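## Task

Pick up the mug that sits on the desk, set it on the closet's bottom shelf, and close the closet completely. The attempt fails if the mug drops more than a few centimetres, is struck hard, or does not end up upright. It also fails if the robot tips over or finishes leaning. Anything that stays put only because the robot is still holding or pressing it is not counted as achieved.

## Robot and tools

ROBOT. A Hello Robot Stretch 4, about 1.6 m tall. It has an omni-wheel base (rim within 0.23 m of the base origin), a lift sliding on a mast, a single telescoping arm reaching forward, a three-joint wrist (yaw, pitch, roll) and a two-finger gripper with bendable steel fingers. Cameras: head_camera, head_left_camera, head_right_camera and wrist_camera. Occasionally a loose object may get a brief push from outside.

FRAMES. Base frame: origin on the floor below the base centre, x ahead, y to the left, z up. hand_pose is reported in this frame for a point between the open fingertips; with all wrist joints at 0 its axes line up with the base frame. Its printed value may be slightly wrong. The odometry frame is where the base frame was when the scene began; base_odometry counts wheel rotation only, so slipping looks like travel. Heading runs -3.142 to 3.142, positive to the left.

TOOLS.
execute_actions(actions, cameras): actions is a list holding exactly one action, or empty to just read state and images. An action may contain "base", "joints" or both, plus optional "pace" and "contact_limits"; or it contains only "end_of_arm". All parts start together and may finish at different moments.
- base: a relative move from where the base last reported itself, exactly one key. translate_m: metres straight ahead (+) or back (-), -2 to 2. strafe_m: metres sideways, left positive, -2 to 2. rotate_rad: turn in place, counter-clockwise (left) positive, -3.2 to 3.2.
- joints: one object keyed by joint name, each value an absolute target, not an offset. lift_m 0 to 1.2 m; arm_m 0 to 0.55 m of extension; wrist_yaw_rad -1.134 to 4.276 (0 ahead, + to the left, 3.14 folded back, above 3.4 the arm may block it); wrist_pitch_rad -1.117 to 4.259 (0 level, 1.57 pointing down); wrist_roll_rad -1.117 to 4.259 (0 puts fingers level with each other, + turns clockwise seen from behind); gripper_m -0.038 to 0.141, the fingertip gap in metres (below 0 the tips squeeze together). Completion tolerances: lift and arm ±0.004, yaw and roll ±0.02, pitch ±0.05, gripper ±0.004. A joint target outside its range is clipped and reported; any other bad value or unknown key rejects the whole call.
- pace: "slow", "default", "fast" or "max". Base speed 0.1/0.3/0.4/0.6 m/s and turn 1/2/3/4 rad/s respectively, further capped when the lift is above 0.2 (down to 0.3 m/s and 1 rad/s at 1.2).
- contact_limits: only arm_m, 0 (gentlest) to 0.75 (firmest), default 0.5; the arm stops when it pushes harder.
- end_of_arm: "enable_torque" re-powers wrist or gripper motors that shut off.
- cameras: list of camera names, or "all"; omitted/null means all, [] means none.
A joint or base left out of an action may still be driving to an earlier target.
wait(seconds): 0 to 10; no new command, returns state and images.
zoom_image(camera, region): region [x0, y0, x1, y1] in pixels of that camera's last full image, top-left origin, at most 504 by 504.
read_manual(section): only the licence texts; moves nothing.
finished_scene(scene): ends the given scene (1 or 2) irreversibly and reports success and the next task.

STARTING. To unfold the wrist, send lift_m 0.4 together with wrist_yaw_rad 0.

RESULT LINES. base_status and joint_status describe how each motion ended: "done" (for the base, wheels turned the commanded amount even if slipping), "off_target" (stopped short, may still push), "contact_stop_at_<key>" (hit something; that part goes slack, a slack lift may sink and slack wheels may roll), "limit_stop_at_<name>", "time_out", "torque_fault" (wrist/gripper motor limp until enable_torque). limit_stop_at_tilt means a lean over 6 degrees; lift, arm and wheels go slack and ignore commands until it eases. limit_stop_at_own_body means a joint nearly hit the robot; move it away, and note it happens with pitch below -0.2 combined with roll below -0.4 or above 4. A stop cancels the remaining tool calls in that reply. on_its_own lists what was not commanded; "held at" is a held target, not a position. lidar_m: 12 horizontal ranges in metres, 30-degree sectors starting straight ahead and going counter-clockwise (4th left, 7th behind, 10th right); "-" is nothing seen or closer than 0.25 m; misses glass, thin legs, much behind. wrist_depth_mm: 7x7 grid of median depths, 100 to 2000 mm, row by row from top left; robot body visible. turned_by_wheels vs turned_by_imu differing by over about 0.1 rad suggests a collision or slip; heading error is roughly their difference. base_tilt is in degrees, forward and right positive, with a fixed offset up to 1.5. motor_effort is percent of maximum, positive toward higher values, bracket is peak; each has a fixed bias and noise. Gripper reading and "done" don't confirm a grasp; a firm grip shows as a clear gripper effort change. A load in a level gripper shifts wrist pitch effort.

GRIPPING. Command a gap smaller than the object; the squeeze pulls it toward the wrist by up to a third of the shortfall, opening pushes it away. Tips stuck on a surface: raise the lift.

AVOID. Dropping or knocking items, hard pushes, slamming the closet, tipping: do not drive or turn with over 1 kg held and arm_m above 0.2, especially at fast paces; steady pulls with a high gripper or high contact limit can also tip it. Don't press the gripper into things with base or arm moves (wrist torque fault). Release everything before ending the scene so nothing depends on the robot. Shorter robot motion time is better.

Each tool is called as name(argument=value, ...) on one line, values as JSON.

## Session

execute_actions(actions=[])

Scene clock: 0.00 s.
base_odometry: x=+0.000 y=+0.000 heading=+0.000 (m, m, rad; odometry frame)
turned_by_wheels: +0.000 (rad since the last result)
turned_by_imu: +0.000 (rad since the last result)
base_tilt: forward=+0.3 right=-0.3 (deg)
lidar_m: 1.10 1.36 1.62 1.62 2.12 2.60 2.65 1.75 1.58 1.63 1.19 1.11
base_status: not commanded
joint_positions: lift_m=+0.272 arm_m=-0.003 wrist_yaw_rad=+3.128 wrist_pitch_rad=-0.012 wrist_roll_rad=+0.016 gripper_m=+0.057
joint_status: not commanded
motor_effort: lift_m=+20 arm_m=-1 wrist_yaw_rad=+1 wrist_pitch_rad=-7 wrist_roll_rad=-1 gripper_m=-4 wheel_0=+0 wheel_1=-1 wheel_2=+0 (%)
hand_pose: x=-0.1189 y=+0.0915 z=+0.4534 quat_wxyz=(+0.007, +0.006, +0.008, +1.000) (m; base frame)
wrist_depth_mm: - 136 222 - - - - / - 113 139 - - - - / - 125 162 - - - - / 141 141 - - - - - / 1808 - - - - - - / 1182 1366 200 1366 195 1576 1661 / 878 931 1042 - 1078 1008 1118
pictures: head_camera, head_left_camera, head_right_camera, wrist_camera
Images, in order (width x height): head_camera 420x560, head_left_camera 420x672, head_right_camera 420x672, wrist_camera 616x392.

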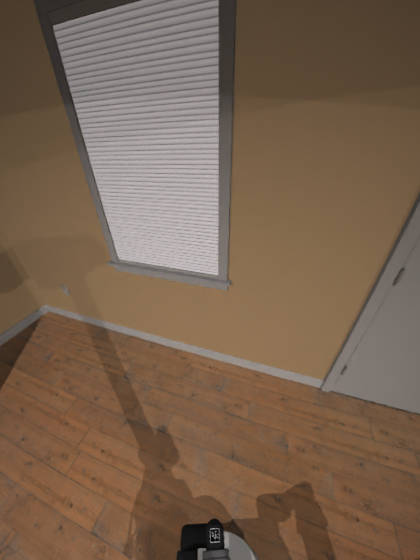

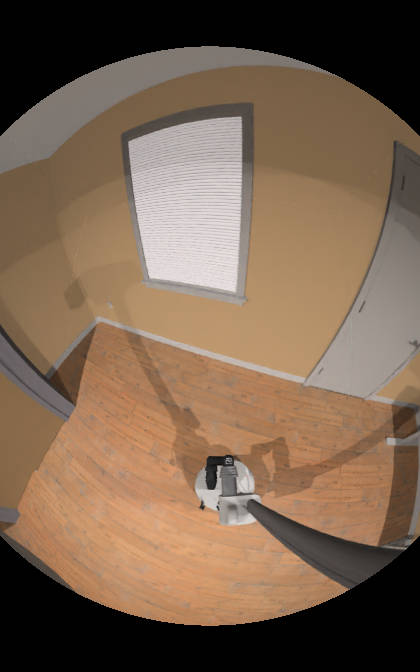

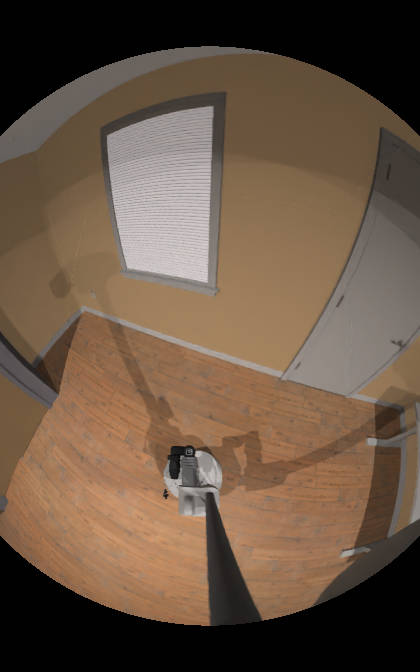

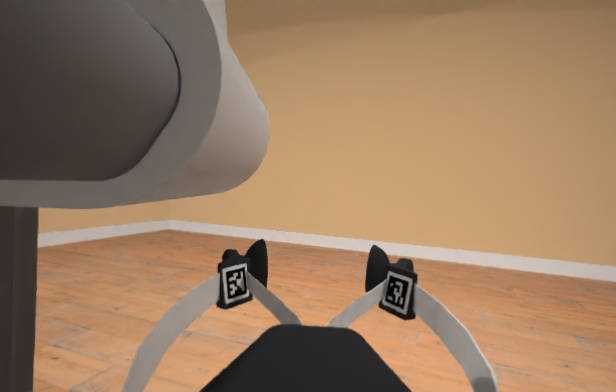

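execute_actions(actions=[{"base":{"rotate_rad":-1.6},"joints":{"lift_m":0.4,"wrist_yaw_rad":0}}], cameras=["head_camera","head_left_camera"])

execute_actions(actions=[{"base":{"rotate_rad":-1.6}}], cameras=["head_camera","head_left_camera"])

execute_actions(actions=[{"base":{"rotate_rad":-1.6}}], cameras=["head_camera","head_left_camera"])

Scene clock: 2.50 s.
base_odometry: x=+0.000 y=+0.000 heading=-1.599 (m, m, rad; odometry frame)
turned_by_wheels: -1.599 (rad since the last result)
turned_by_imu: -1.618 (rad since the last result)
base_tilt: forward=+0.2 right=-0.3 (deg)
lidar_m: 1.59 1.25 1.12 1.10 1.36 1.61 1.63 2.08 2.62 2.62 1.78 1.59
base_status: done
joint_positions: lift_m=+0.400 arm_m=-0.003 wrist_yaw_rad=+0.000 wrist_pitch_rad=-0.012 wrist_roll_rad=+0.016 gripper_m=+0.057
joint_status: all done
motor_effort: lift_m=+21(24) arm_m=-1(1) wrist_yaw_rad=-2(7) wrist_pitch_rad=-6(7) wrist_roll_rad=-2(1) gripper_m=-4(2) wheel_0=+3(8) wheel_1=+3(6) wheel_2=+3(8) (%)
hand_pose: x=+0.4568 y=-0.0873 z=+0.5815 quat_wxyz=(+1.000, +0.008, -0.006, +0.000) (m; base frame)
wrist_depth_mm: 1078 1336 1863 - - 1983 1808 / 1078 1366 1863 - - 1921 1863 / 1078 1397 1921 - - 1921 1808 / 1098 1397 1983 - - 1921 1808 / 1098 1397 1756 - - 1921 1808 / 1118 1366 200 1661 195 1863 1808 / 1098 1160 1308 - 1366 1255 1366
pictures: head_camera, head_left_camera
Images, in order (width x height): head_camera 420x560, head_left_camera 420x672.

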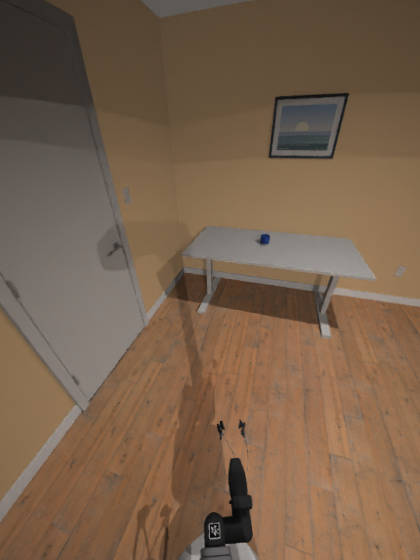

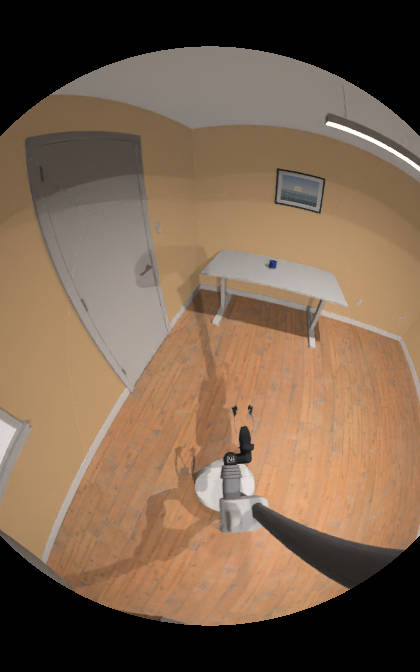

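Scene clock: 4.57 s.
base_odometry: x=+0.000 y=+0.000 heading=+3.084 (m, m, rad; odometry frame)
turned_by_wheels: -1.600 (rad since the last result)
turned_by_imu: -1.619 (rad since the last result)
base_tilt: forward=+0.4 right=-0.3 (deg)
lidar_m: 2.62 2.69 1.60 1.59 1.24 1.11 1.12 1.31 1.64 1.62 2.05 2.61
base_status: done
joint_positions: lift_m=+0.400 arm_m=-0.003 wrist_yaw_rad=+0.000 wrist_pitch_rad=-0.012 wrist_roll_rad=+0.016 gripper_m=+0.057
joint_status: not commanded
motor_effort: lift_m=+20(21) arm_m=-1(1) wrist_yaw_rad=-1(2) wrist_pitch_rad=-7(7) wrist_roll_rad=-1(1) gripper_m=-4(6) wheel_0=+1(8) wheel_1=+1(9) wheel_2=+1(9) (%)
hand_pose: x=+0.4568 y=-0.0874 z=+0.5816 quat_wxyz=(+1.000, +0.008, -0.006, +0.000) (m; base frame)
wrist_depth_mm: - - - - - - - / - - - - - - - / - - - - - - - / - - - - - - - / - - - - - - - / 1708 1708 200 1661 195 1983 1983 / 1205 1138 1281 - 1336 1281 1397
pictures: head_camera, head_left_camera
Images, in order (width x height): head_camera 420x560, head_left_camera 420x672.

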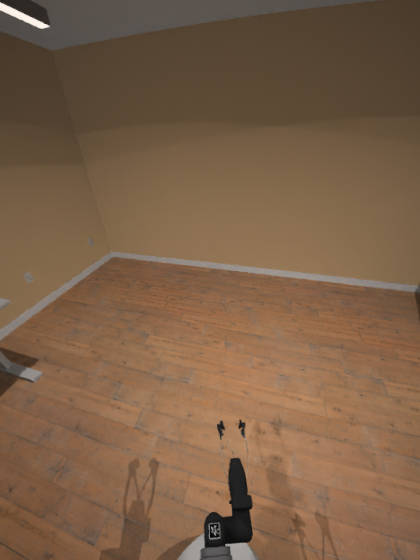

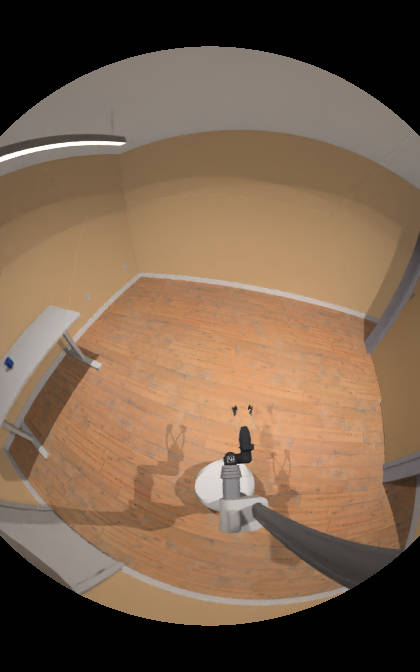

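Scene clock: 6.63 s.
base_odometry: x=+0.000 y=+0.000 heading=+1.485 (m, m, rad; odometry frame)
turned_by_wheels: -1.599 (rad since the last result)
turned_by_imu: -1.618 (rad since the last result)
base_tilt: forward=+0.2 right=-0.3 (deg)
lidar_m: 1.61 1.91 2.61 2.62 2.74 1.60 1.59 1.28 1.14 1.12 1.27 2.31
base_status: done
joint_positions: lift_m=+0.400 arm_m=-0.003 wrist_yaw_rad=+0.000 wrist_pitch_rad=-0.012 wrist_roll_rad=+0.016 gripper_m=+0.057
joint_status: not commanded
motor_effort: lift_m=+19(20) arm_m=-1(1) wrist_yaw_rad=+0(2) wrist_pitch_rad=-7(7) wrist_roll_rad=-1(1) gripper_m=-2(3) wheel_0=+3(7) wheel_1=+3(9) wheel_2=+3(10) (%)
hand_pose: x=+0.4568 y=-0.0874 z=+0.5816 quat_wxyz=(+1.000, +0.008, -0.006, +0.000) (m; base frame)
wrist_depth_mm: 1863 1756 1537 1430 1336 1921 1808 / 1921 1756 1576 1430 1366 1921 1808 / 1863 1808 1576 1499 1366 1921 1863 / 1921 1756 1618 1499 1397 1921 1808 / 1921 1808 1618 1464 1397 1921 1808 / 1708 1708 200 1464 195 1921 1808 / 1229 1160 1308 - 1336 1255 1366
pictures: head_camera, head_left_camera
Images, in order (width x height): head_camera 420x560, head_left_camera 420x672.

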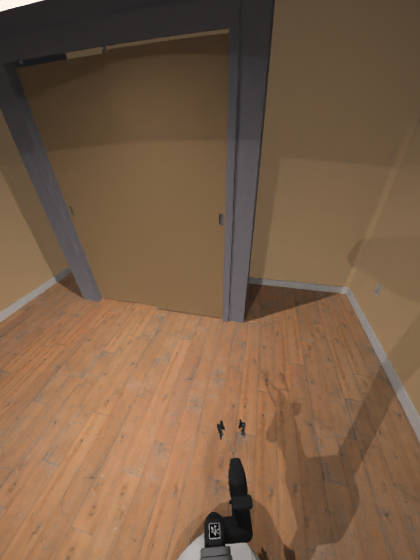

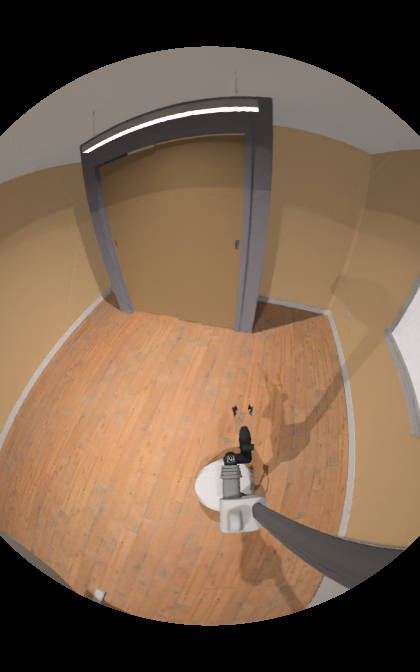

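execute_actions(actions=[{"base":{"rotate_rad":-0.12},"joints":{"lift_m":0.8,"gripper_m":0.0}}])

execute_actions(actions=[{"base":{"translate_m":0.7}}])

Scene clock: 9.40 s.
base_odometry: x=+0.000 y=+0.000 heading=+1.365 (m, m, rad; odometry frame)
turned_by_wheels: -0.120 (rad since the last result)
turned_by_imu: -0.121 (rad since the last result)
base_tilt: forward=+0.3 right=-0.4 (deg)
lidar_m: 1.60 1.79 2.64 2.62 2.88 1.62 1.57 1.39 1.14 1.12 1.19 1.93
base_status: done
joint_positions: lift_m=+0.800 arm_m=-0.003 wrist_yaw_rad=+0.000 wrist_pitch_rad=-0.012 wrist_roll_rad=+0.016 gripper_m=+0.000
joint_status: all done
motor_effort: lift_m=+21(22) arm_m=-1(1) wrist_yaw_rad=+0(0) wrist_pitch_rad=-7(7) wrist_roll_rad=-1(1) gripper_m=-5(5) wheel_0=+1(8) wheel_1=+1(6) wheel_2=+1(6) (%)
hand_pose: x=+0.4568 y=-0.0874 z=+0.9814 quat_wxyz=(+1.000, +0.008, -0.006, +0.000) (m; base frame)
wrist_depth_mm: 1708 1537 1499 1366 - 1983 1863 / 1661 1576 1464 1397 - 1983 1863 / 1708 1576 1499 1397 - - 1921 / 1756 1537 1499 1397 - 1983 1921 / 1708 1576 1499 1397 - - 1983 / 1756 1618 183 190 185 - 1921 / 1756 1618 1576 - - 1983 1921
pictures: head_camera, head_left_camera, head_right_camera, wrist_camera
Images, in order (width x height): head_camera 420x560, head_left_camera 420x672, head_right_camera 420x672, wrist_camera 616x392.

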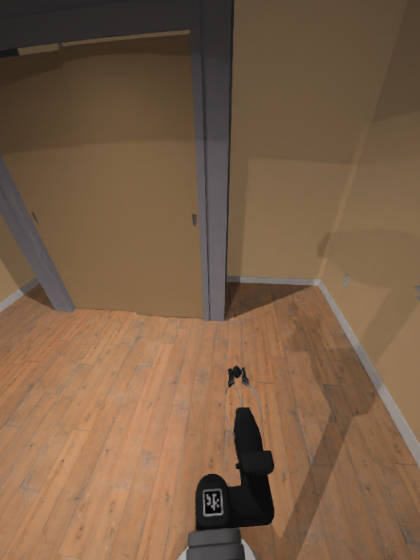

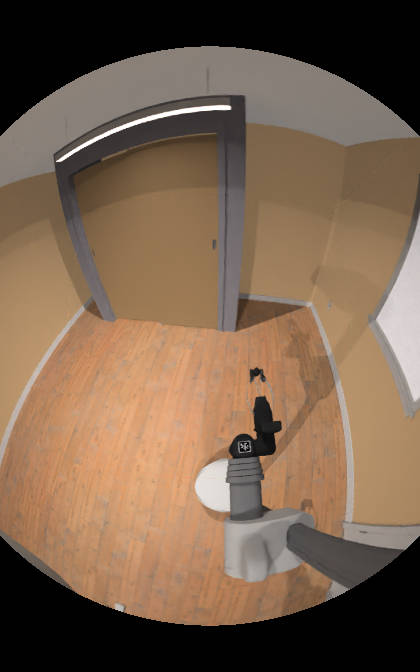

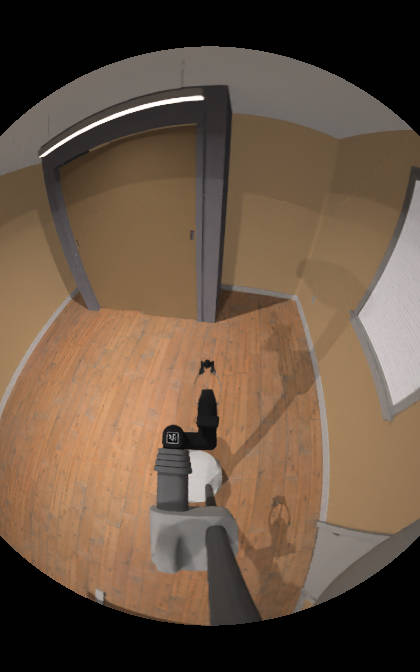

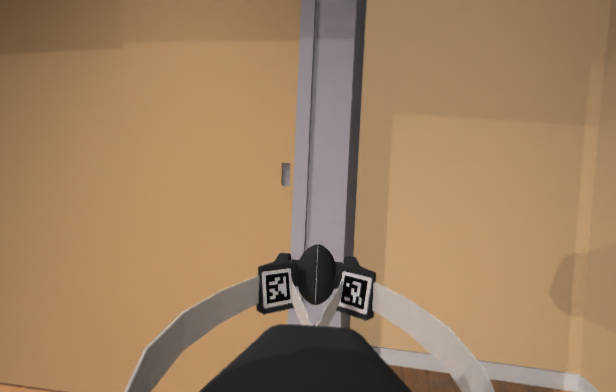

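Scene clock: 13.20 s.
base_odometry: x=+0.143 y=+0.685 heading=+1.365 (m, m, rad; odometry frame)
turned_by_wheels: +0.000 (rad since the last result)
turned_by_imu: +0.000 (rad since the last result)
base_tilt: forward=+0.2 right=-0.2 (deg)
lidar_m: 0.93 1.03 1.70 2.51 2.77 2.33 3.08 1.54 1.19 1.18 1.37 1.65
base_status: done
joint_positions: lift_m=+0.800 arm_m=-0.003 wrist_yaw_rad=+0.000 wrist_pitch_rad=-0.012 wrist_roll_rad=+0.016 gripper_m=+0.000
joint_status: not commanded
motor_effort: lift_m=+21(21) arm_m=-1(1) wrist_yaw_rad=+0(1) wrist_pitch_rad=-7(8) wrist_roll_rad=-1(1) gripper_m=-5(7) wheel_0=+1(7) wheel_1=+1(7) wheel_2=+0(11) (%)
hand_pose: x=+0.4568 y=-0.0874 z=+0.9815 quat_wxyz=(+1.000, +0.008, -0.006, +0.000) (m; base frame)
wrist_depth_mm: 820 788 750 699 1366 1336 1281 / 831 798 750 707 1430 1336 1281 / 831 798 759 707 1397 1336 1281 / 842 798 768 715 1366 1336 1308 / 854 798 759 707 1430 1366 1308 / 866 809 183 190 186 1366 1308 / 854 809 788 - 1397 1366 1308
pictures: head_camera, head_left_camera, head_right_camera, wrist_camera
Images, in order (width x height): head_camera 420x560, head_left_camera 420x672, head_right_camera 420x672, wrist_camera 616x392.

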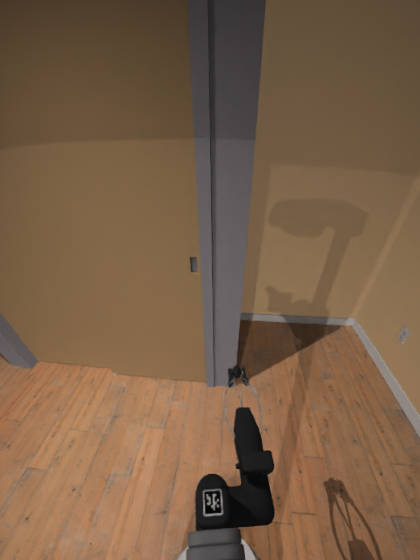

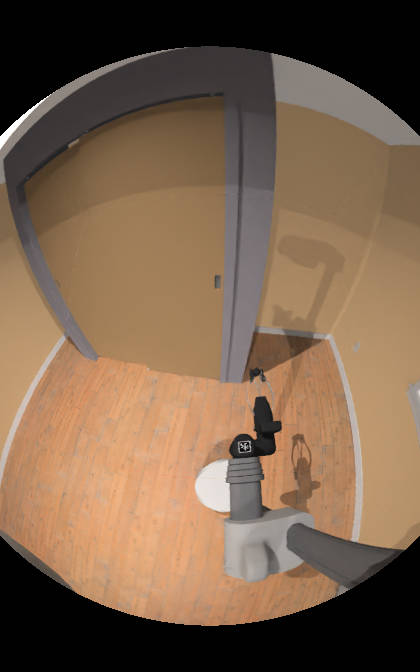

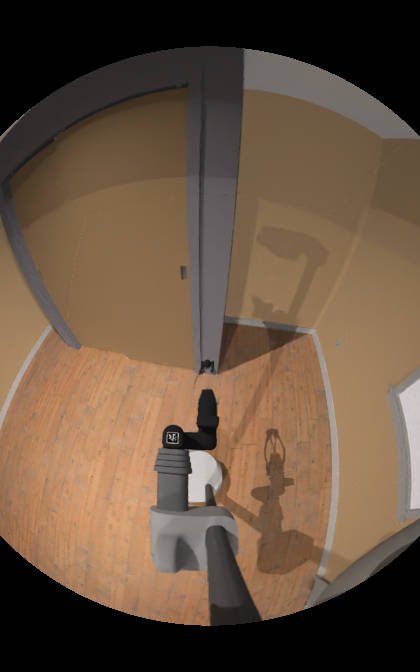

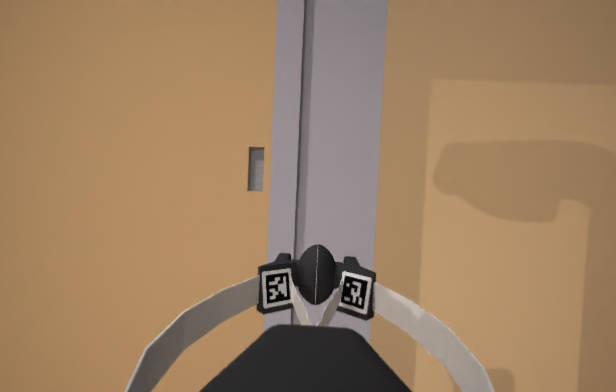

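execute_actions(actions=[{"base":{"rotate_rad":-0.15}}], cameras=[])

execute_actions(actions=[{"base":{"strafe_m":0.2}}], cameras=["head_camera","wrist_camera"])

Scene clock: 14.30 s.
base_odometry: x=+0.143 y=+0.685 heading=+1.216 (m, m, rad; odometry frame)
turned_by_wheels: -0.149 (rad since the last result)
turned_by_imu: -0.151 (rad since the last result)
base_tilt: forward=+0.3 right=-0.2 (deg)
lidar_m: 0.92 0.99 1.46 2.50 2.61 3.19 2.67 1.70 1.23 1.18 1.26 1.74
base_status: done
joint_positions: lift_m=+0.800 arm_m=-0.003 wrist_yaw_rad=+0.000 wrist_pitch_rad=-0.012 wrist_roll_rad=+0.016 gripper_m=+0.000
joint_status: not commanded
motor_effort: lift_m=+21(21) arm_m=-1(1) wrist_yaw_rad=+0(0) wrist_pitch_rad=-7(7) wrist_roll_rad=-1(1) gripper_m=-7(6) wheel_0=+2(6) wheel_1=+2(7) wheel_2=+3(10) (%)
hand_pose: x=+0.4568 y=-0.0874 z=+0.9815 quat_wxyz=(+1.000, +0.008, -0.006, +0.000) (m; base frame)
wrist_depth_mm: 732 723 707 707 1430 1430 1397 / 732 732 707 723 1430 1397 1430 / 741 732 715 866 1464 1430 1430 / 750 741 715 1060 1464 1464 1397 / 750 750 723 715 1464 1430 1430 / 759 750 183 190 186 1464 1430 / 759 759 715 - 1464 1464 1464
pictures: none
No camera images: the call's "cameras" was empty. Leave "cameras" out to get every camera's image.

Scene clock: 16.23 s.
base_odometry: x=-0.045 y=+0.755 heading=+1.216 (m, m, rad; odometry frame)
turned_by_wheels: +0.000 (rad since the last result)
turned_by_imu: +0.001 (rad since the last result)
base_tilt: forward=+0.3 right=-0.2 (deg)
lidar_m: 0.92 0.99 1.44 2.30 2.41 3.20 3.12 2.00 1.44 1.39 1.46 0.97
base_status: done
joint_positions: lift_m=+0.800 arm_m=-0.003 wrist_yaw_rad=+0.000 wrist_pitch_rad=-0.012 wrist_roll_rad=+0.016 gripper_m=+0.000
joint_status: not commanded
motor_effort: lift_m=+21(21) arm_m=-1(1) wrist_yaw_rad=-1(0) wrist_pitch_rad=-6(7) wrist_roll_rad=-1(1) gripper_m=-7(7) wheel_0=+1(10) wheel_1=-1(11) wheel_2=+0(2) (%)
hand_pose: x=+0.4568 y=-0.0874 z=+0.9815 quat_wxyz=(+1.000, +0.008, -0.006, +0.000) (m; base frame)
wrist_depth_mm: 732 723 723 707 699 1430 1397 / 741 732 732 707 699 1430 1397 / 741 741 741 715 707 1464 1430 / 750 750 732 715 715 1464 1430 / 759 750 741 707 723 1430 1430 / 768 750 183 190 186 1464 1430 / 759 759 750 - 1499 1464 1430
pictures: head_camera, wrist_camera
Images, in order (width x height): head_camera 420x560, wrist_camera 616x392.

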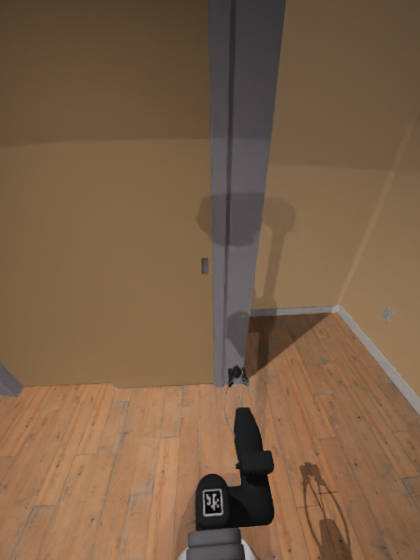

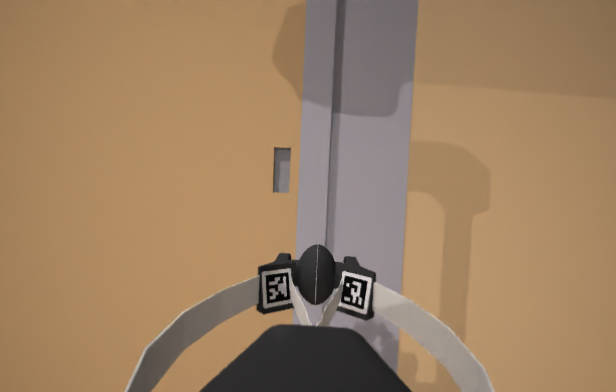

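execute_actions(actions=[{"base":{"strafe_m":0.1},"joints":{"lift_m":0.88,"arm_m":0.2}}], cameras=["head_camera","wrist_camera"])

Scene clock: 18.03 s.
base_odometry: x=-0.138 y=+0.789 heading=+1.216 (m, m, rad; odometry frame)
turned_by_wheels: +0.000 (rad since the last result)
turned_by_imu: +0.001 (rad since the last result)
base_tilt: forward=+0.2 right=-0.2 (deg)
lidar_m: 0.93 0.99 1.43 2.21 2.32 3.16 3.11 2.14 1.56 1.48 1.56 0.96
base_status: done
joint_positions: lift_m=+0.880 arm_m=+0.199 wrist_yaw_rad=+0.000 wrist_pitch_rad=-0.012 wrist_roll_rad=+0.016 gripper_m=+0.000
joint_status: all done
motor_effort: lift_m=+22(20) arm_m=+6(5) wrist_yaw_rad=-1(1) wrist_pitch_rad=-6(7) wrist_roll_rad=-1(1) gripper_m=-6(6) wheel_0=-1(9) wheel_1=+0(9) wheel_2=+0(0) (%)
hand_pose: x=+0.6583 y=-0.0874 z=+1.0615 quat_wxyz=(+1.000, +0.008, -0.006, +0.000) (m; base frame)
wrist_depth_mm: 530 525 530 517 500 496 1182 / 535 535 525 521 508 500 1205 / 535 535 535 525 492 504 1205 / 539 539 539 530 508 504 1229 / 544 539 539 530 508 504 1229 / 554 544 183 190 186 512 1229 / 549 549 544 - 512 512 1229
pictures: head_camera, wrist_camera
Images, in order (width x height): head_camera 420x560, wrist_camera 616x392.

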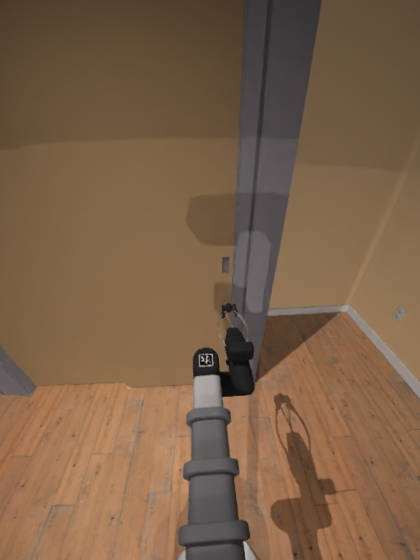

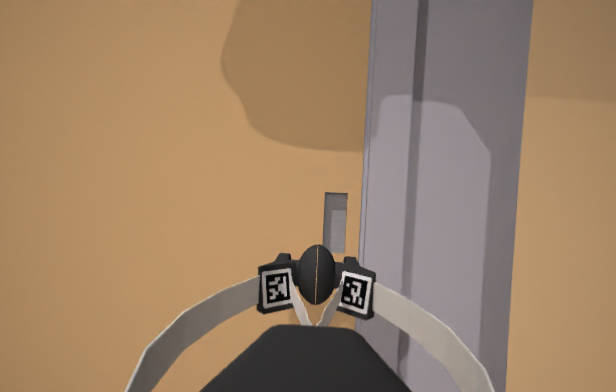

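execute_actions(actions=[{"base":{"strafe_m":-0.016},"joints":{"lift_m":0.868,"arm_m":0.45}}], cameras=["wrist_camera"])

execute_actions(actions=[{"joints":{"arm_m":0.55},"contact_limits":{"arm_m":0.15},"pace":"slow"}], cameras=["head_camera","wrist_camera"])

Scene clock: 20.03 s.
base_odometry: x=-0.123 y=+0.784 heading=+1.216 (m, m, rad; odometry frame)
turned_by_wheels: +0.000 (rad since the last result)
turned_by_imu: +0.000 (rad since the last result)
base_tilt: forward=+0.2 right=-0.3 (deg)
lidar_m: 0.93 0.98 1.46 2.21 2.33 3.18 3.10 2.14 1.53 1.45 1.55 0.97
base_status: done
joint_positions: lift_m=+0.868 arm_m=+0.449 wrist_yaw_rad=+0.000 wrist_pitch_rad=-0.012 wrist_roll_rad=+0.016 gripper_m=+0.000
joint_status: all done
motor_effort: lift_m=+17(19) arm_m=+6(6) wrist_yaw_rad=+0(0) wrist_pitch_rad=-7(6) wrist_roll_rad=-1(1) gripper_m=-6(5) wheel_0=-1(7) wheel_1=-1(8) wheel_2=+0(1) (%)
hand_pose: x=+0.9083 y=-0.0874 z=+1.0498 quat_wxyz=(+1.000, +0.008, -0.006, +0.000) (m; base frame)
wrist_depth_mm: 279 278 276 274 256 241 252 / 282 279 277 277 257 254 254 / 283 281 279 278 253 256 255 / 286 283 282 281 247 257 256 / 287 285 283 281 248 259 258 / 290 287 183 190 186 262 260 / 291 289 287 - 252 263 262
pictures: wrist_camera
Images, in order (width x height): wrist_camera 616x392.

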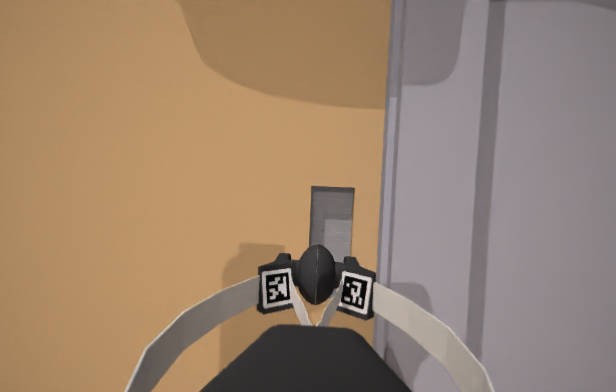

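Scene clock: 21.57 s.
base_odometry: x=-0.123 y=+0.784 heading=+1.215 (m, m, rad; odometry frame)
turned_by_wheels: +0.000 (rad since the last result)
turned_by_imu: +0.001 (rad since the last result)
base_tilt: forward=+0.2 right=-0.4 (deg)
lidar_m: 0.92 1.01 1.43 2.19 2.32 3.19 3.08 2.15 1.54 1.47 1.54 0.99
base_status: not commanded
joint_positions: lift_m=+0.868 arm_m=+0.502 wrist_yaw_rad=-0.006 wrist_pitch_rad=-0.012 wrist_roll_rad=+0.016 gripper_m=+0.000
joint_status: arm_m contact_stop (moved +0.053 of +0.101)
joint sent to its limit — the command would take arm_m past its upper limit, so that joint was sent only as far as its limit.
on_its_own: arm_m is slack since a contact_stop (your +0.550 is given up); wrist_yaw_rad is at rest, and its effort (+18) is outside its rest range (-13 to +13)
motor_effort: lift_m=+18(17) arm_m=+0(15) wrist_yaw_rad=+18(25) wrist_pitch_rad=-6(8) wrist_roll_rad=-1(1) gripper_m=-4(5) wheel_0=+1(2) wheel_1=+2(3) wheel_2=-7(8) (%)
contact_limits: arm_m 0.15
hand_pose: x=+0.9606 y=-0.0892 z=+1.0499 quat_wxyz=(+1.000, +0.008, -0.006, -0.003) (m; base frame)
wrist_depth_mm: 229 229 225 224 224 191 204 / 230 229 228 225 224 193 204 / 232 231 229 228 220 194 206 / 233 233 231 230 213 195 208 / 236 234 232 231 204 196 209 / 237 236 183 189 186 198 211 / 239 237 236 - 200 198 211
pictures: head_camera, wrist_camera
Images, in order (width x height): head_camera 420x560, wrist_camera 616x392.

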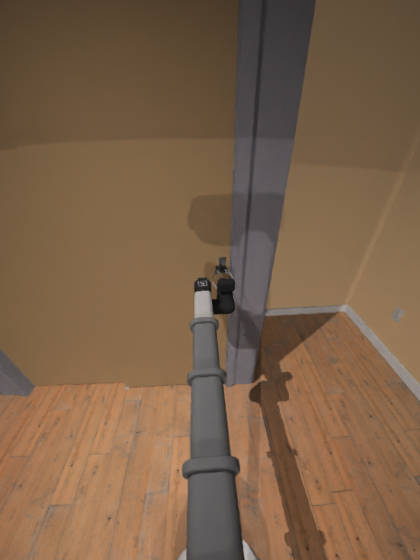

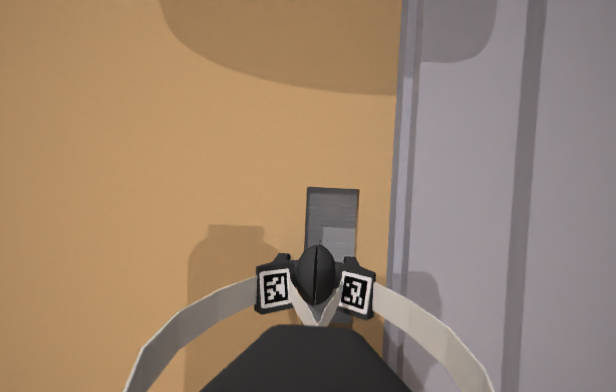

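execute_actions(actions=[{"base":{"strafe_m":-0.015},"joints":{"arm_m":0.46,"wrist_roll_rad":1.57}}], cameras=[])

execute_actions(actions=[{"joints":{"arm_m":0.55},"contact_limits":{"arm_m":0.2},"pace":"slow"}], cameras=["head_camera","wrist_camera"])

Scene clock: 23.17 s.
base_odometry: x=-0.109 y=+0.778 heading=+1.215 (m, m, rad; odometry frame)
turned_by_wheels: +0.000 (rad since the last result)
turned_by_imu: +0.000 (rad since the last result)
base_tilt: forward=+0.3 right=-0.3 (deg)
lidar_m: 0.92 0.98 1.44 2.21 2.34 3.18 3.09 2.14 1.56 1.46 1.52 1.01
base_status: done
joint_positions: lift_m=+0.868 arm_m=+0.461 wrist_yaw_rad=+0.000 wrist_pitch_rad=-0.012 wrist_roll_rad=+1.570 gripper_m=+0.000
joint_status: all done
motor_effort: lift_m=+17(17) arm_m=-6(7) wrist_yaw_rad=+0(18) wrist_pitch_rad=-7(7) wrist_roll_rad=+0(6) gripper_m=-7(6) wheel_0=+0(8) wheel_1=-1(7) wheel_2=+0(6) (%)
hand_pose: x=+0.9204 y=-0.0875 z=+1.0498 quat_wxyz=(+0.708, +0.707, -0.004, +0.004) (m; base frame)
wrist_depth_mm: 252 251 249 246 246 244 243 / 253 252 250 249 248 245 244 / 240 239 237 236 236 234 245 / 255 240 239 236 235 234 233 / 273 272 270 266 266 265 263 / 274 273 183 190 186 265 264 / 276 274 273 - 268 266 265
pictures: none
No camera images: the call's "cameras" was empty. Leave "cameras" out to get every camera's image.

Scene clock: 24.80 s.
base_odometry: x=-0.110 y=+0.778 heading=+1.216 (m, m, rad; odometry frame)
turned_by_wheels: +0.001 (rad since the last result)
turned_by_imu: +0.002 (rad since the last result)
base_tilt: forward=+0.3 right=-0.3 (deg)
lidar_m: 0.94 0.99 1.45 2.22 2.31 3.20 3.11 2.07 1.54 1.44 1.53 0.97
base_status: not commanded
joint_positions: lift_m=+0.868 arm_m=+0.510 wrist_yaw_rad=-0.002 wrist_pitch_rad=-0.012 wrist_roll_rad=+1.570 gripper_m=+0.000
joint_status: arm_m contact_stop (moved +0.049 of +0.089)
joint sent to its limit — the command would take arm_m past its upper limit, so that joint was sent only as far as its limit.
on_its_own: arm_m is slack since a contact_stop (your +0.550 is given up)
motor_effort: lift_m=+17(18) arm_m=+0(16) wrist_yaw_rad=+5(18) wrist_pitch_rad=-6(9) wrist_roll_rad=+0(0) gripper_m=-3(7) wheel_0=+7(8) wheel_1=+4(5) wheel_2=-3(5) (%)
contact_limits: arm_m 0.2
hand_pose: x=+0.9696 y=-0.0880 z=+1.0498 quat_wxyz=(+0.707, +0.707, -0.005, +0.003) (m; base frame)
wrist_depth_mm: 204 202 201 200 198 196 196 / 204 202 202 200 199 198 197 / 191 190 189 188 186 185 185 / 206 191 190 189 187 186 185 / 227 225 224 222 220 219 217 / 227 225 183 192 185 220 220 / 229 228 227 - 223 221 220
pictures: head_camera, wrist_camera
Images, in order (width x height): head_camera 420x560, wrist_camera 616x392.

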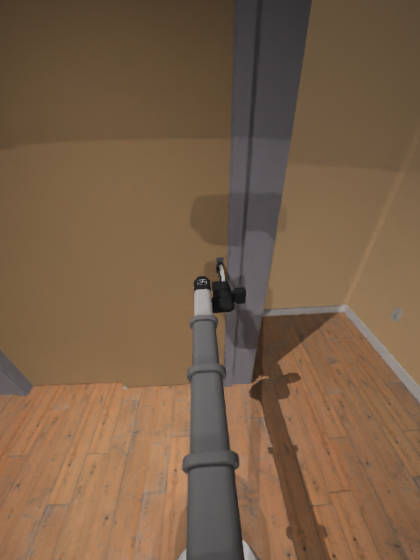

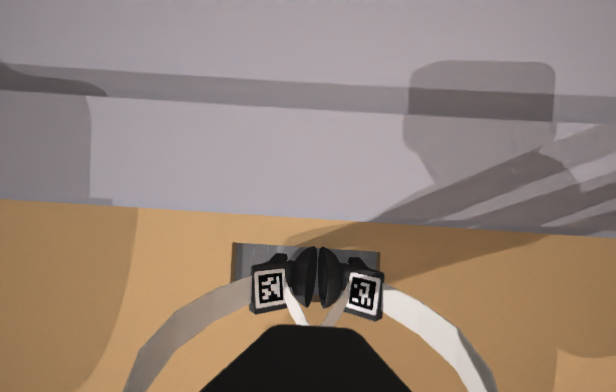

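Likely in. Keep light pressure and strafe.

execute_actions(actions=[{"base":{"strafe_m":0.15},"joints":{"arm_m":0.51},"pace":"slow"}], cameras=["head_camera","wrist_camera"])

Scene clock: 27.53 s.
base_odometry: x=-0.250 y=+0.830 heading=+1.215 (m, m, rad; odometry frame)
turned_by_wheels: -0.001 (rad since the last result)
turned_by_imu: -0.002 (rad since the last result)
base_tilt: forward=+0.3 right=-0.3 (deg)
lidar_m: 0.95 0.99 1.44 2.07 2.17 3.00 3.08 2.32 1.69 1.61 1.70 0.97
base_status: done
joint_positions: lift_m=+0.868 arm_m=+0.510 wrist_yaw_rad=-0.010 wrist_pitch_rad=-0.012 wrist_roll_rad=+1.570 gripper_m=+0.000
joint_status: all done
on_its_own: wrist_yaw_rad is at rest, and its effort (+28) is outside its rest range (-13 to +13)
motor_effort: lift_m=+17(18) arm_m=-2(3) wrist_yaw_rad=+28(57) wrist_pitch_rad=-7(6) wrist_roll_rad=+0(0) gripper_m=-6(7) wheel_0=-8(21) wheel_1=+1(12) wheel_2=-8(10) (%)
hand_pose: x=+0.9689 y=-0.0903 z=+1.0498 quat_wxyz=(+0.707, +0.707, -0.008, +0.001) (m; base frame)
wrist_depth_mm: 574 310 297 286 278 271 266 / 946 715 750 768 741 661 574 / 960 634 946 931 931 759 820 / 231 554 778 946 931 741 820 / 228 228 226 224 222 221 220 / 229 228 183 191 184 222 221 / 229 228 228 - 224 223 222
pictures: head_camera, wrist_camera
Images, in order (width x height): head_camera 420x560, wrist_camera 616x392.

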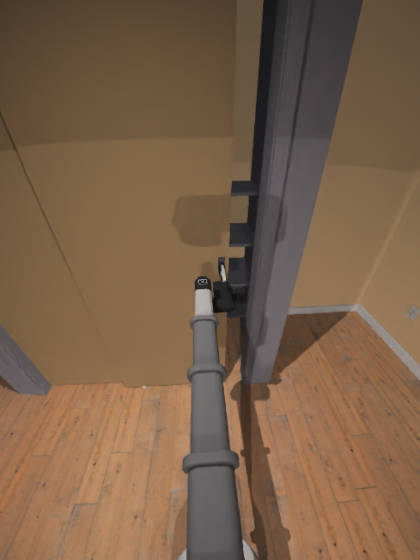

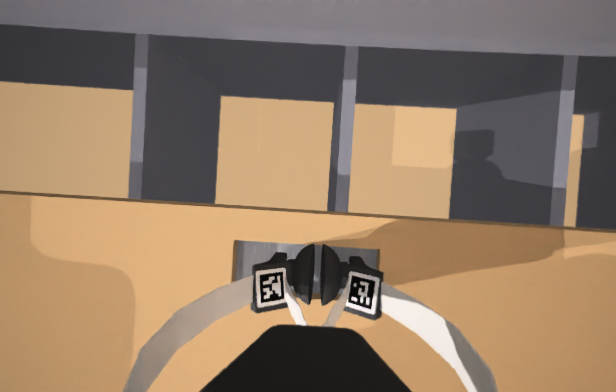

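Works.

execute_actions(actions=[{"base":{"strafe_m":0.45},"joints":{"arm_m":0.51},"pace":"slow"}], cameras=["head_camera"])

execute_actions(actions=[{"joints":{"arm_m":0.0,"lift_m":0.9,"wrist_roll_rad":0,"wrist_pitch_rad":0.7}}])

Scene clock: 33.20 s.
base_odometry: x=-0.671 y=+0.988 heading=+1.214 (m, m, rad; odometry frame)
turned_by_wheels: -0.001 (rad since the last result)
turned_by_imu: -0.003 (rad since the last result)
base_tilt: forward=+0.3 right=-0.3 (deg)
lidar_m: 0.95 0.99 1.36 1.63 1.72 2.36 3.10 2.38 2.17 2.05 2.15 1.16
base_status: done
joint_positions: lift_m=+0.868 arm_m=+0.510 wrist_yaw_rad=-0.007 wrist_pitch_rad=-0.012 wrist_roll_rad=+1.570 gripper_m=+0.000
joint_status: all done
on_its_own: wrist_yaw_rad is at rest, and its effort (+20) is outside its rest range (-13 to +13)
motor_effort: lift_m=+17(18) arm_m=-2(1) wrist_yaw_rad=+20(44) wrist_pitch_rad=-7(7) wrist_roll_rad=+0(0) gripper_m=-8(9) wheel_0=-8(18) wheel_1=+2(5) wheel_2=-6(7) (%)
hand_pose: x=+0.9692 y=-0.0894 z=+1.0498 quat_wxyz=(+0.707, +0.707, -0.007, +0.002) (m; base frame)
wrist_depth_mm: 960 960 878 931 946 788 603 / 946 946 917 931 946 768 591 / 960 640 946 946 931 750 842 / 229 539 768 931 931 741 820 / 230 229 227 225 224 224 222 / 230 229 183 191 184 224 222 / 230 229 229 - 225 224 223
pictures: head_camera
Images, in order (width x height): head_camera 420x560.

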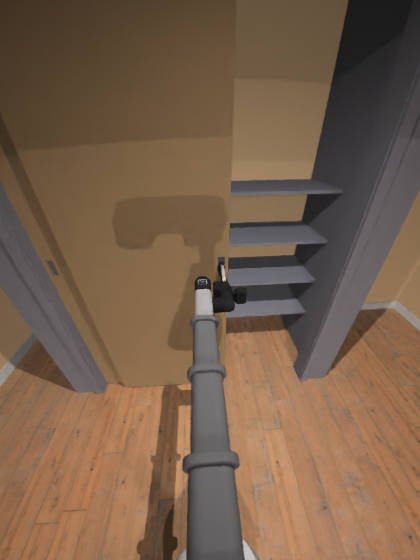

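Scene clock: 35.77 s.
base_odometry: x=-0.671 y=+0.988 heading=+1.215 (m, m, rad; odometry frame)
turned_by_wheels: +0.001 (rad since the last result)
turned_by_imu: +0.002 (rad since the last result)
base_tilt: forward=+0.1 right=-0.4 (deg)
lidar_m: 0.95 0.99 1.36 1.62 1.70 2.34 3.09 2.36 2.14 2.06 2.20 1.16
base_status: not commanded
joint_positions: lift_m=+0.900 arm_m=+0.001 wrist_yaw_rad=+0.000 wrist_pitch_rad=+0.702 wrist_roll_rad=+0.000 gripper_m=+0.000
joint_status: all done
motor_effort: lift_m=+22(22) arm_m=-6(4) wrist_yaw_rad=+0(19) wrist_pitch_rad=-6(11) wrist_roll_rad=-2(6) gripper_m=-7(8) wheel_0=-3(8) wheel_1=+2(2) wheel_2=-1(7) (%)
hand_pose: x=+0.3922 y=-0.0874 z=+0.8917 quat_wxyz=(+0.939, +0.000, +0.344, +0.000) (m; base frame)
wrist_depth_mm: 715 707 691 683 1118 1118 1060 / 798 788 768 759 1430 1397 1078 / 917 878 866 854 1708 1281 1098 / 1078 1025 991 1008 1537 1499 931 / 1255 1205 1160 1078 1366 1336 1042 / 1160 1182 183 190 186 1205 1182 / 1042 1025 1042 - 1060 1060 1078
pictures: head_camera, head_left_camera, head_right_camera, wrist_camera
Images, in order (width x height): head_camera 420x560, head_left_camera 420x672, head_right_camera 420x672, wrist_camera 616x392.

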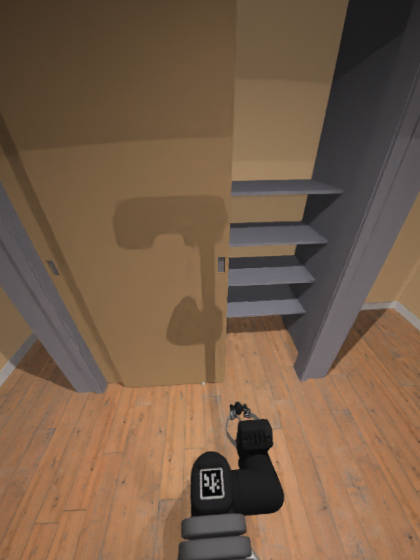

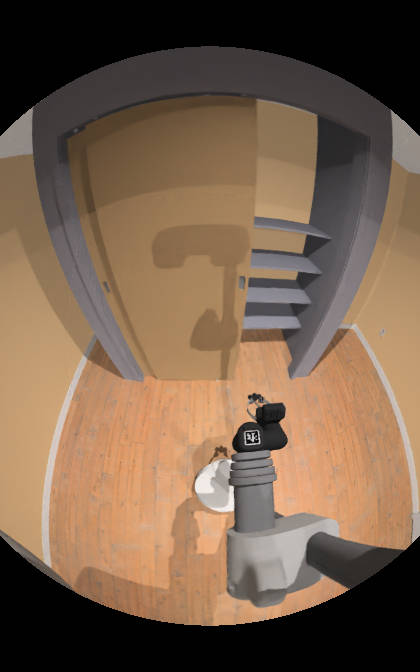

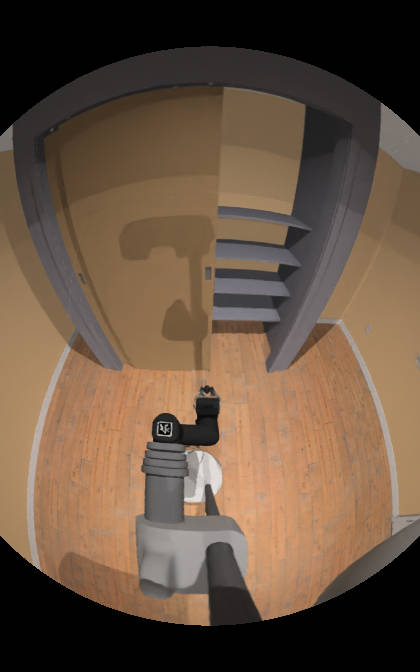

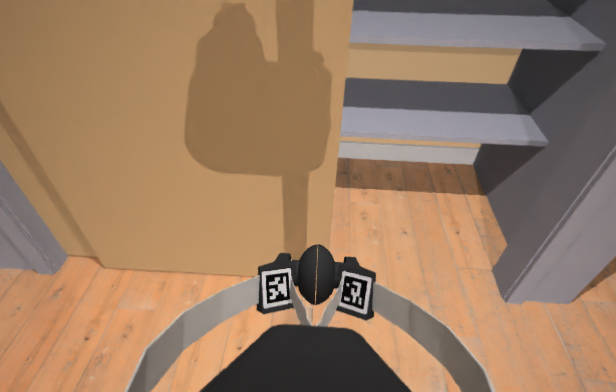

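execute_actions(actions=[{"base":{"strafe_m":-1.1},"joints":{"wrist_pitch_rad":0.3,"gripper_m":0.13},"pace":"fast"}], cameras=[])

execute_actions(actions=[{"base":{"rotate_rad":3.105},"pace":"fast"}], cameras=[])

execute_actions(actions=[{"base":{"translate_m":1.6},"pace":"fast"}], cameras=["head_camera","wrist_camera"])

Scene clock: 40.10 s.
base_odometry: x=+0.360 y=+0.604 heading=+1.215 (m, m, rad; odometry frame)
turned_by_wheels: +0.000 (rad since the last result)
turned_by_imu: -0.003 (rad since the last result)
base_tilt: forward=+0.4 right=-0.2 (deg)
lidar_m: 0.97 0.96 1.37 2.73 2.87 2.38 3.08 1.46 1.00 0.95 0.98 1.42
base_status: done
joint_positions: lift_m=+0.900 arm_m=+0.001 wrist_yaw_rad=+0.000 wrist_pitch_rad=+0.303 wrist_roll_rad=+0.000 gripper_m=+0.130
joint_status: all done
motor_effort: lift_m=+21(22) arm_m=-6(6) wrist_yaw_rad=+0(0) wrist_pitch_rad=-8(12) wrist_roll_rad=-2(2) gripper_m=-1(5) wheel_0=-2(11) wheel_1=+1(11) wheel_2=+0(1) (%)
hand_pose: x=+0.4473 y=-0.0874 z=+0.9921 quat_wxyz=(+0.989, +0.000, +0.151, +0.000) (m; base frame)
wrist_depth_mm: 1336 654 931 1308 1281 1281 1308 / 1205 676 946 1366 1366 1336 1308 / 1464 715 960 1464 1464 1430 1397 / 1576 759 1025 1537 1537 1537 1366 / 1366 798 1025 1661 1618 1618 1336 / 1661 842 878 1708 1618 1618 1308 / 1366 931 931 - 1499 1464 1308
pictures: none
No camera images: the call's "cameras" was empty. Leave "cameras" out to get every camera's image.

Scene clock: 43.03 s.
base_odometry: x=+0.360 y=+0.604 heading=-1.964 (m, m, rad; odometry frame)
turned_by_wheels: +3.105 (rad since the last result)
turned_by_imu: +3.144 (rad since the last result)
base_tilt: forward=+0.4 right=-0.4 (deg)
lidar_m: 2.27 1.50 1.01 0.95 0.98 1.39 0.94 0.96 1.35 2.74 2.82 2.38
base_status: done
joint_positions: lift_m=+0.900 arm_m=+0.001 wrist_yaw_rad=+0.000 wrist_pitch_rad=+0.303 wrist_roll_rad=+0.000 gripper_m=+0.130
joint_status: not commanded
motor_effort: lift_m=+21(21) arm_m=-6(6) wrist_yaw_rad=-1(1) wrist_pitch_rad=-8(7) wrist_roll_rad=-2(2) gripper_m=+0(1) wheel_0=-1(9) wheel_1=-2(7) wheel_2=-3(9) (%)
hand_pose: x=+0.4474 y=-0.0874 z=+0.9921 quat_wxyz=(+0.989, +0.000, +0.151, +0.000) (m; base frame)
wrist_depth_mm: 1499 - - - - - - / 1537 - - - - - - / 1537 - - - - - - / 1537 - - - - - - / 1537 - - - - - - / 1576 1618 1576 1708 1661 1618 1863 / 1397 1366 1430 - 1499 1430 1499
pictures: none
No camera images: the call's "cameras" was empty. Leave "cameras" out to get every camera's image.

Scene clock: 48.63 s.
base_odometry: x=-0.253 y=-0.874 heading=-1.964 (m, m, rad; odometry frame)
turned_by_wheels: +0.000 (rad since the last result)
turned_by_imu: +0.000 (rad since the last result)
base_tilt: forward=+0.3 right=-0.4 (deg)
lidar_m: 0.67 0.70 0.99 1.02 1.05 1.47 2.55 2.72 2.82 2.70 1.03 0.72
base_status: done
joint_positions: lift_m=+0.900 arm_m=+0.001 wrist_yaw_rad=+0.000 wrist_pitch_rad=+0.303 wrist_roll_rad=+0.000 gripper_m=+0.130
joint_status: not commanded
motor_effort: lift_m=+21(21) arm_m=-6(6) wrist_yaw_rad=-1(0) wrist_pitch_rad=-7(8) wrist_roll_rad=-2(2) gripper_m=-1(3) wheel_0=+1(8) wheel_1=+2(8) wheel_2=-1(11) (%)
hand_pose: x=+0.4473 y=-0.0874 z=+0.9921 quat_wxyz=(+0.989, +0.000, +0.151, +0.000) (m; base frame)
wrist_depth_mm: 1160 1138 1118 1138 1138 1118 1118 / 1182 1205 1182 1205 1205 1182 1205 / 1281 1255 1255 1255 1255 1255 1229 / 1025 1042 1060 1098 1138 1182 1281 / 732 750 778 788 809 820 842 / 585 569 554 585 574 580 647 / 1336 1366 1430 - 1366 1008 1397
pictures: head_camera, wrist_camera
Images, in order (width x height): head_camera 420x560, wrist_camera 616x392.

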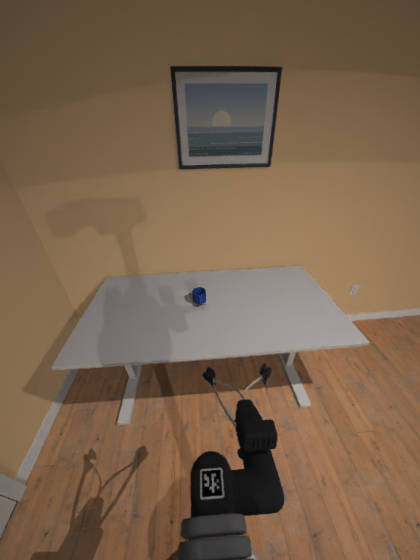

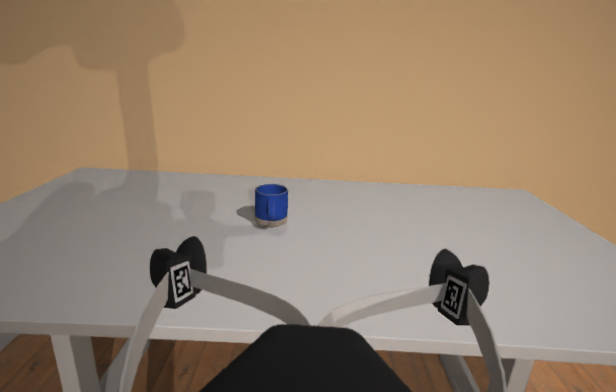

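execute_actions(actions=[{"base":{"strafe_m":0.13},"joints":{"wrist_pitch_rad":0.0,"lift_m":0.61,"arm_m":0.0}}], cameras=["wrist_camera"])

execute_actions(actions=[{"joints":{"arm_m":0.3}}], cameras=["wrist_camera","head_camera"])

Scene clock: 52.97 s.
base_odometry: x=-0.133 y=-0.924 heading=-1.964 (m, m, rad; odometry frame)
turned_by_wheels: +0.000 (rad since the last result)
turned_by_imu: +0.002 (rad since the last result)
base_tilt: forward=+0.2 right=-0.4 (deg)
lidar_m: 0.66 0.71 0.90 0.87 0.93 1.30 2.57 2.76 2.96 2.79 1.02 0.70
base_status: done
joint_positions: lift_m=+0.610 arm_m=+0.001 wrist_yaw_rad=+0.000 wrist_pitch_rad=+0.003 wrist_roll_rad=+0.000 gripper_m=+0.130
joint_status: all done
motor_effort: lift_m=+17(23) arm_m=-6(9) wrist_yaw_rad=-1(0) wrist_pitch_rad=-8(12) wrist_roll_rad=-2(2) gripper_m=-1(2) wheel_0=+1(10) wheel_1=-1(7) wheel_2=+0(0) (%)
hand_pose: x=+0.4604 y=-0.0874 z=+0.7876 quat_wxyz=(+1.000, +0.000, +0.001, +0.000) (m; base frame)
wrist_depth_mm: 1255 1229 1229 1229 1205 1229 1229 / 1229 1205 1229 1229 1229 1229 1229 / 1255 1255 1255 1255 1255 1229 1229 / 1255 1255 1255 1255 1255 1281 1255 / 492 500 530 569 615 661 732 / 1281 1281 1281 466 466 466 891 / 1281 1281 1281 - 1308 1308 1281
pictures: wrist_camera
Images, in order (width x height): wrist_camera 616x392.

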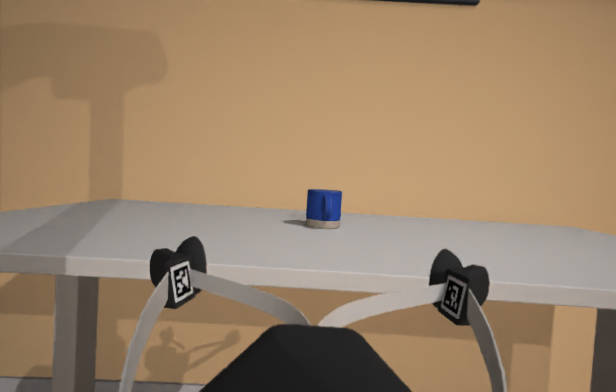

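Scene clock: 54.97 s.
base_odometry: x=-0.133 y=-0.924 heading=-1.964 (m, m, rad; odometry frame)
turned_by_wheels: +0.000 (rad since the last result)
turned_by_imu: +0.001 (rad since the last result)
base_tilt: forward=+0.2 right=-0.2 (deg)
lidar_m: 0.69 0.71 0.92 0.88 0.89 1.28 2.55 2.76 2.96 2.84 1.01 0.70
base_status: not commanded
joint_positions: lift_m=+0.610 arm_m=+0.299 wrist_yaw_rad=+0.000 wrist_pitch_rad=+0.002 wrist_roll_rad=+0.000 gripper_m=+0.130
joint_status: all done
motor_effort: lift_m=+18(17) arm_m=+6(5) wrist_yaw_rad=-1(1) wrist_pitch_rad=-6(8) wrist_roll_rad=-2(2) gripper_m=-1(0) wheel_0=+1(1) wheel_1=+0(1) wheel_2=+0(0) (%)
hand_pose: x=+0.7583 y=-0.0874 z=+0.7877 quat_wxyz=(+1.000, +0.000, +0.001, +0.000) (m; base frame)
wrist_depth_mm: 931 931 931 946 946 917 931 / 946 931 946 931 931 946 946 / 946 946 946 946 931 931 946 / 960 946 960 960 946 960 960 / 473 492 521 521 603 654 715 / 297 282 274 303 294 301 375 / 216 212 237 - 247 236 255
pictures: head_camera, wrist_camera
Images, in order (width x height): head_camera 420x560, wrist_camera 616x392.

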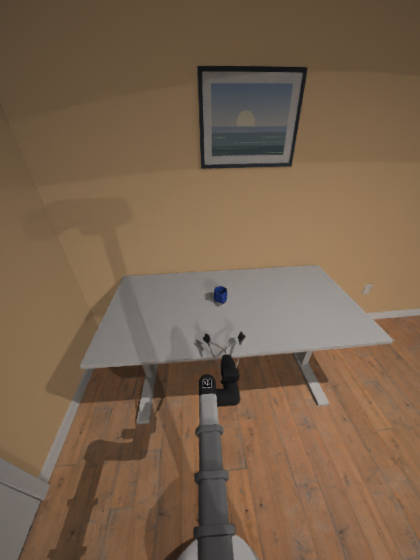

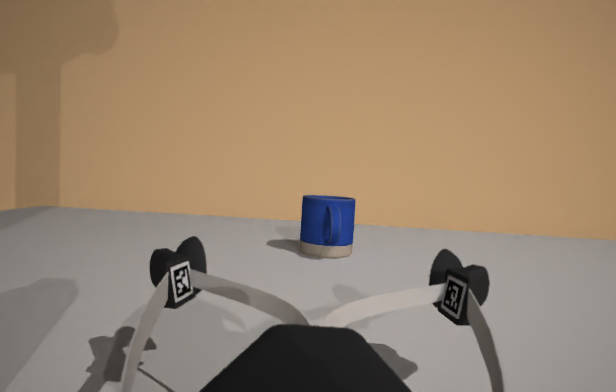

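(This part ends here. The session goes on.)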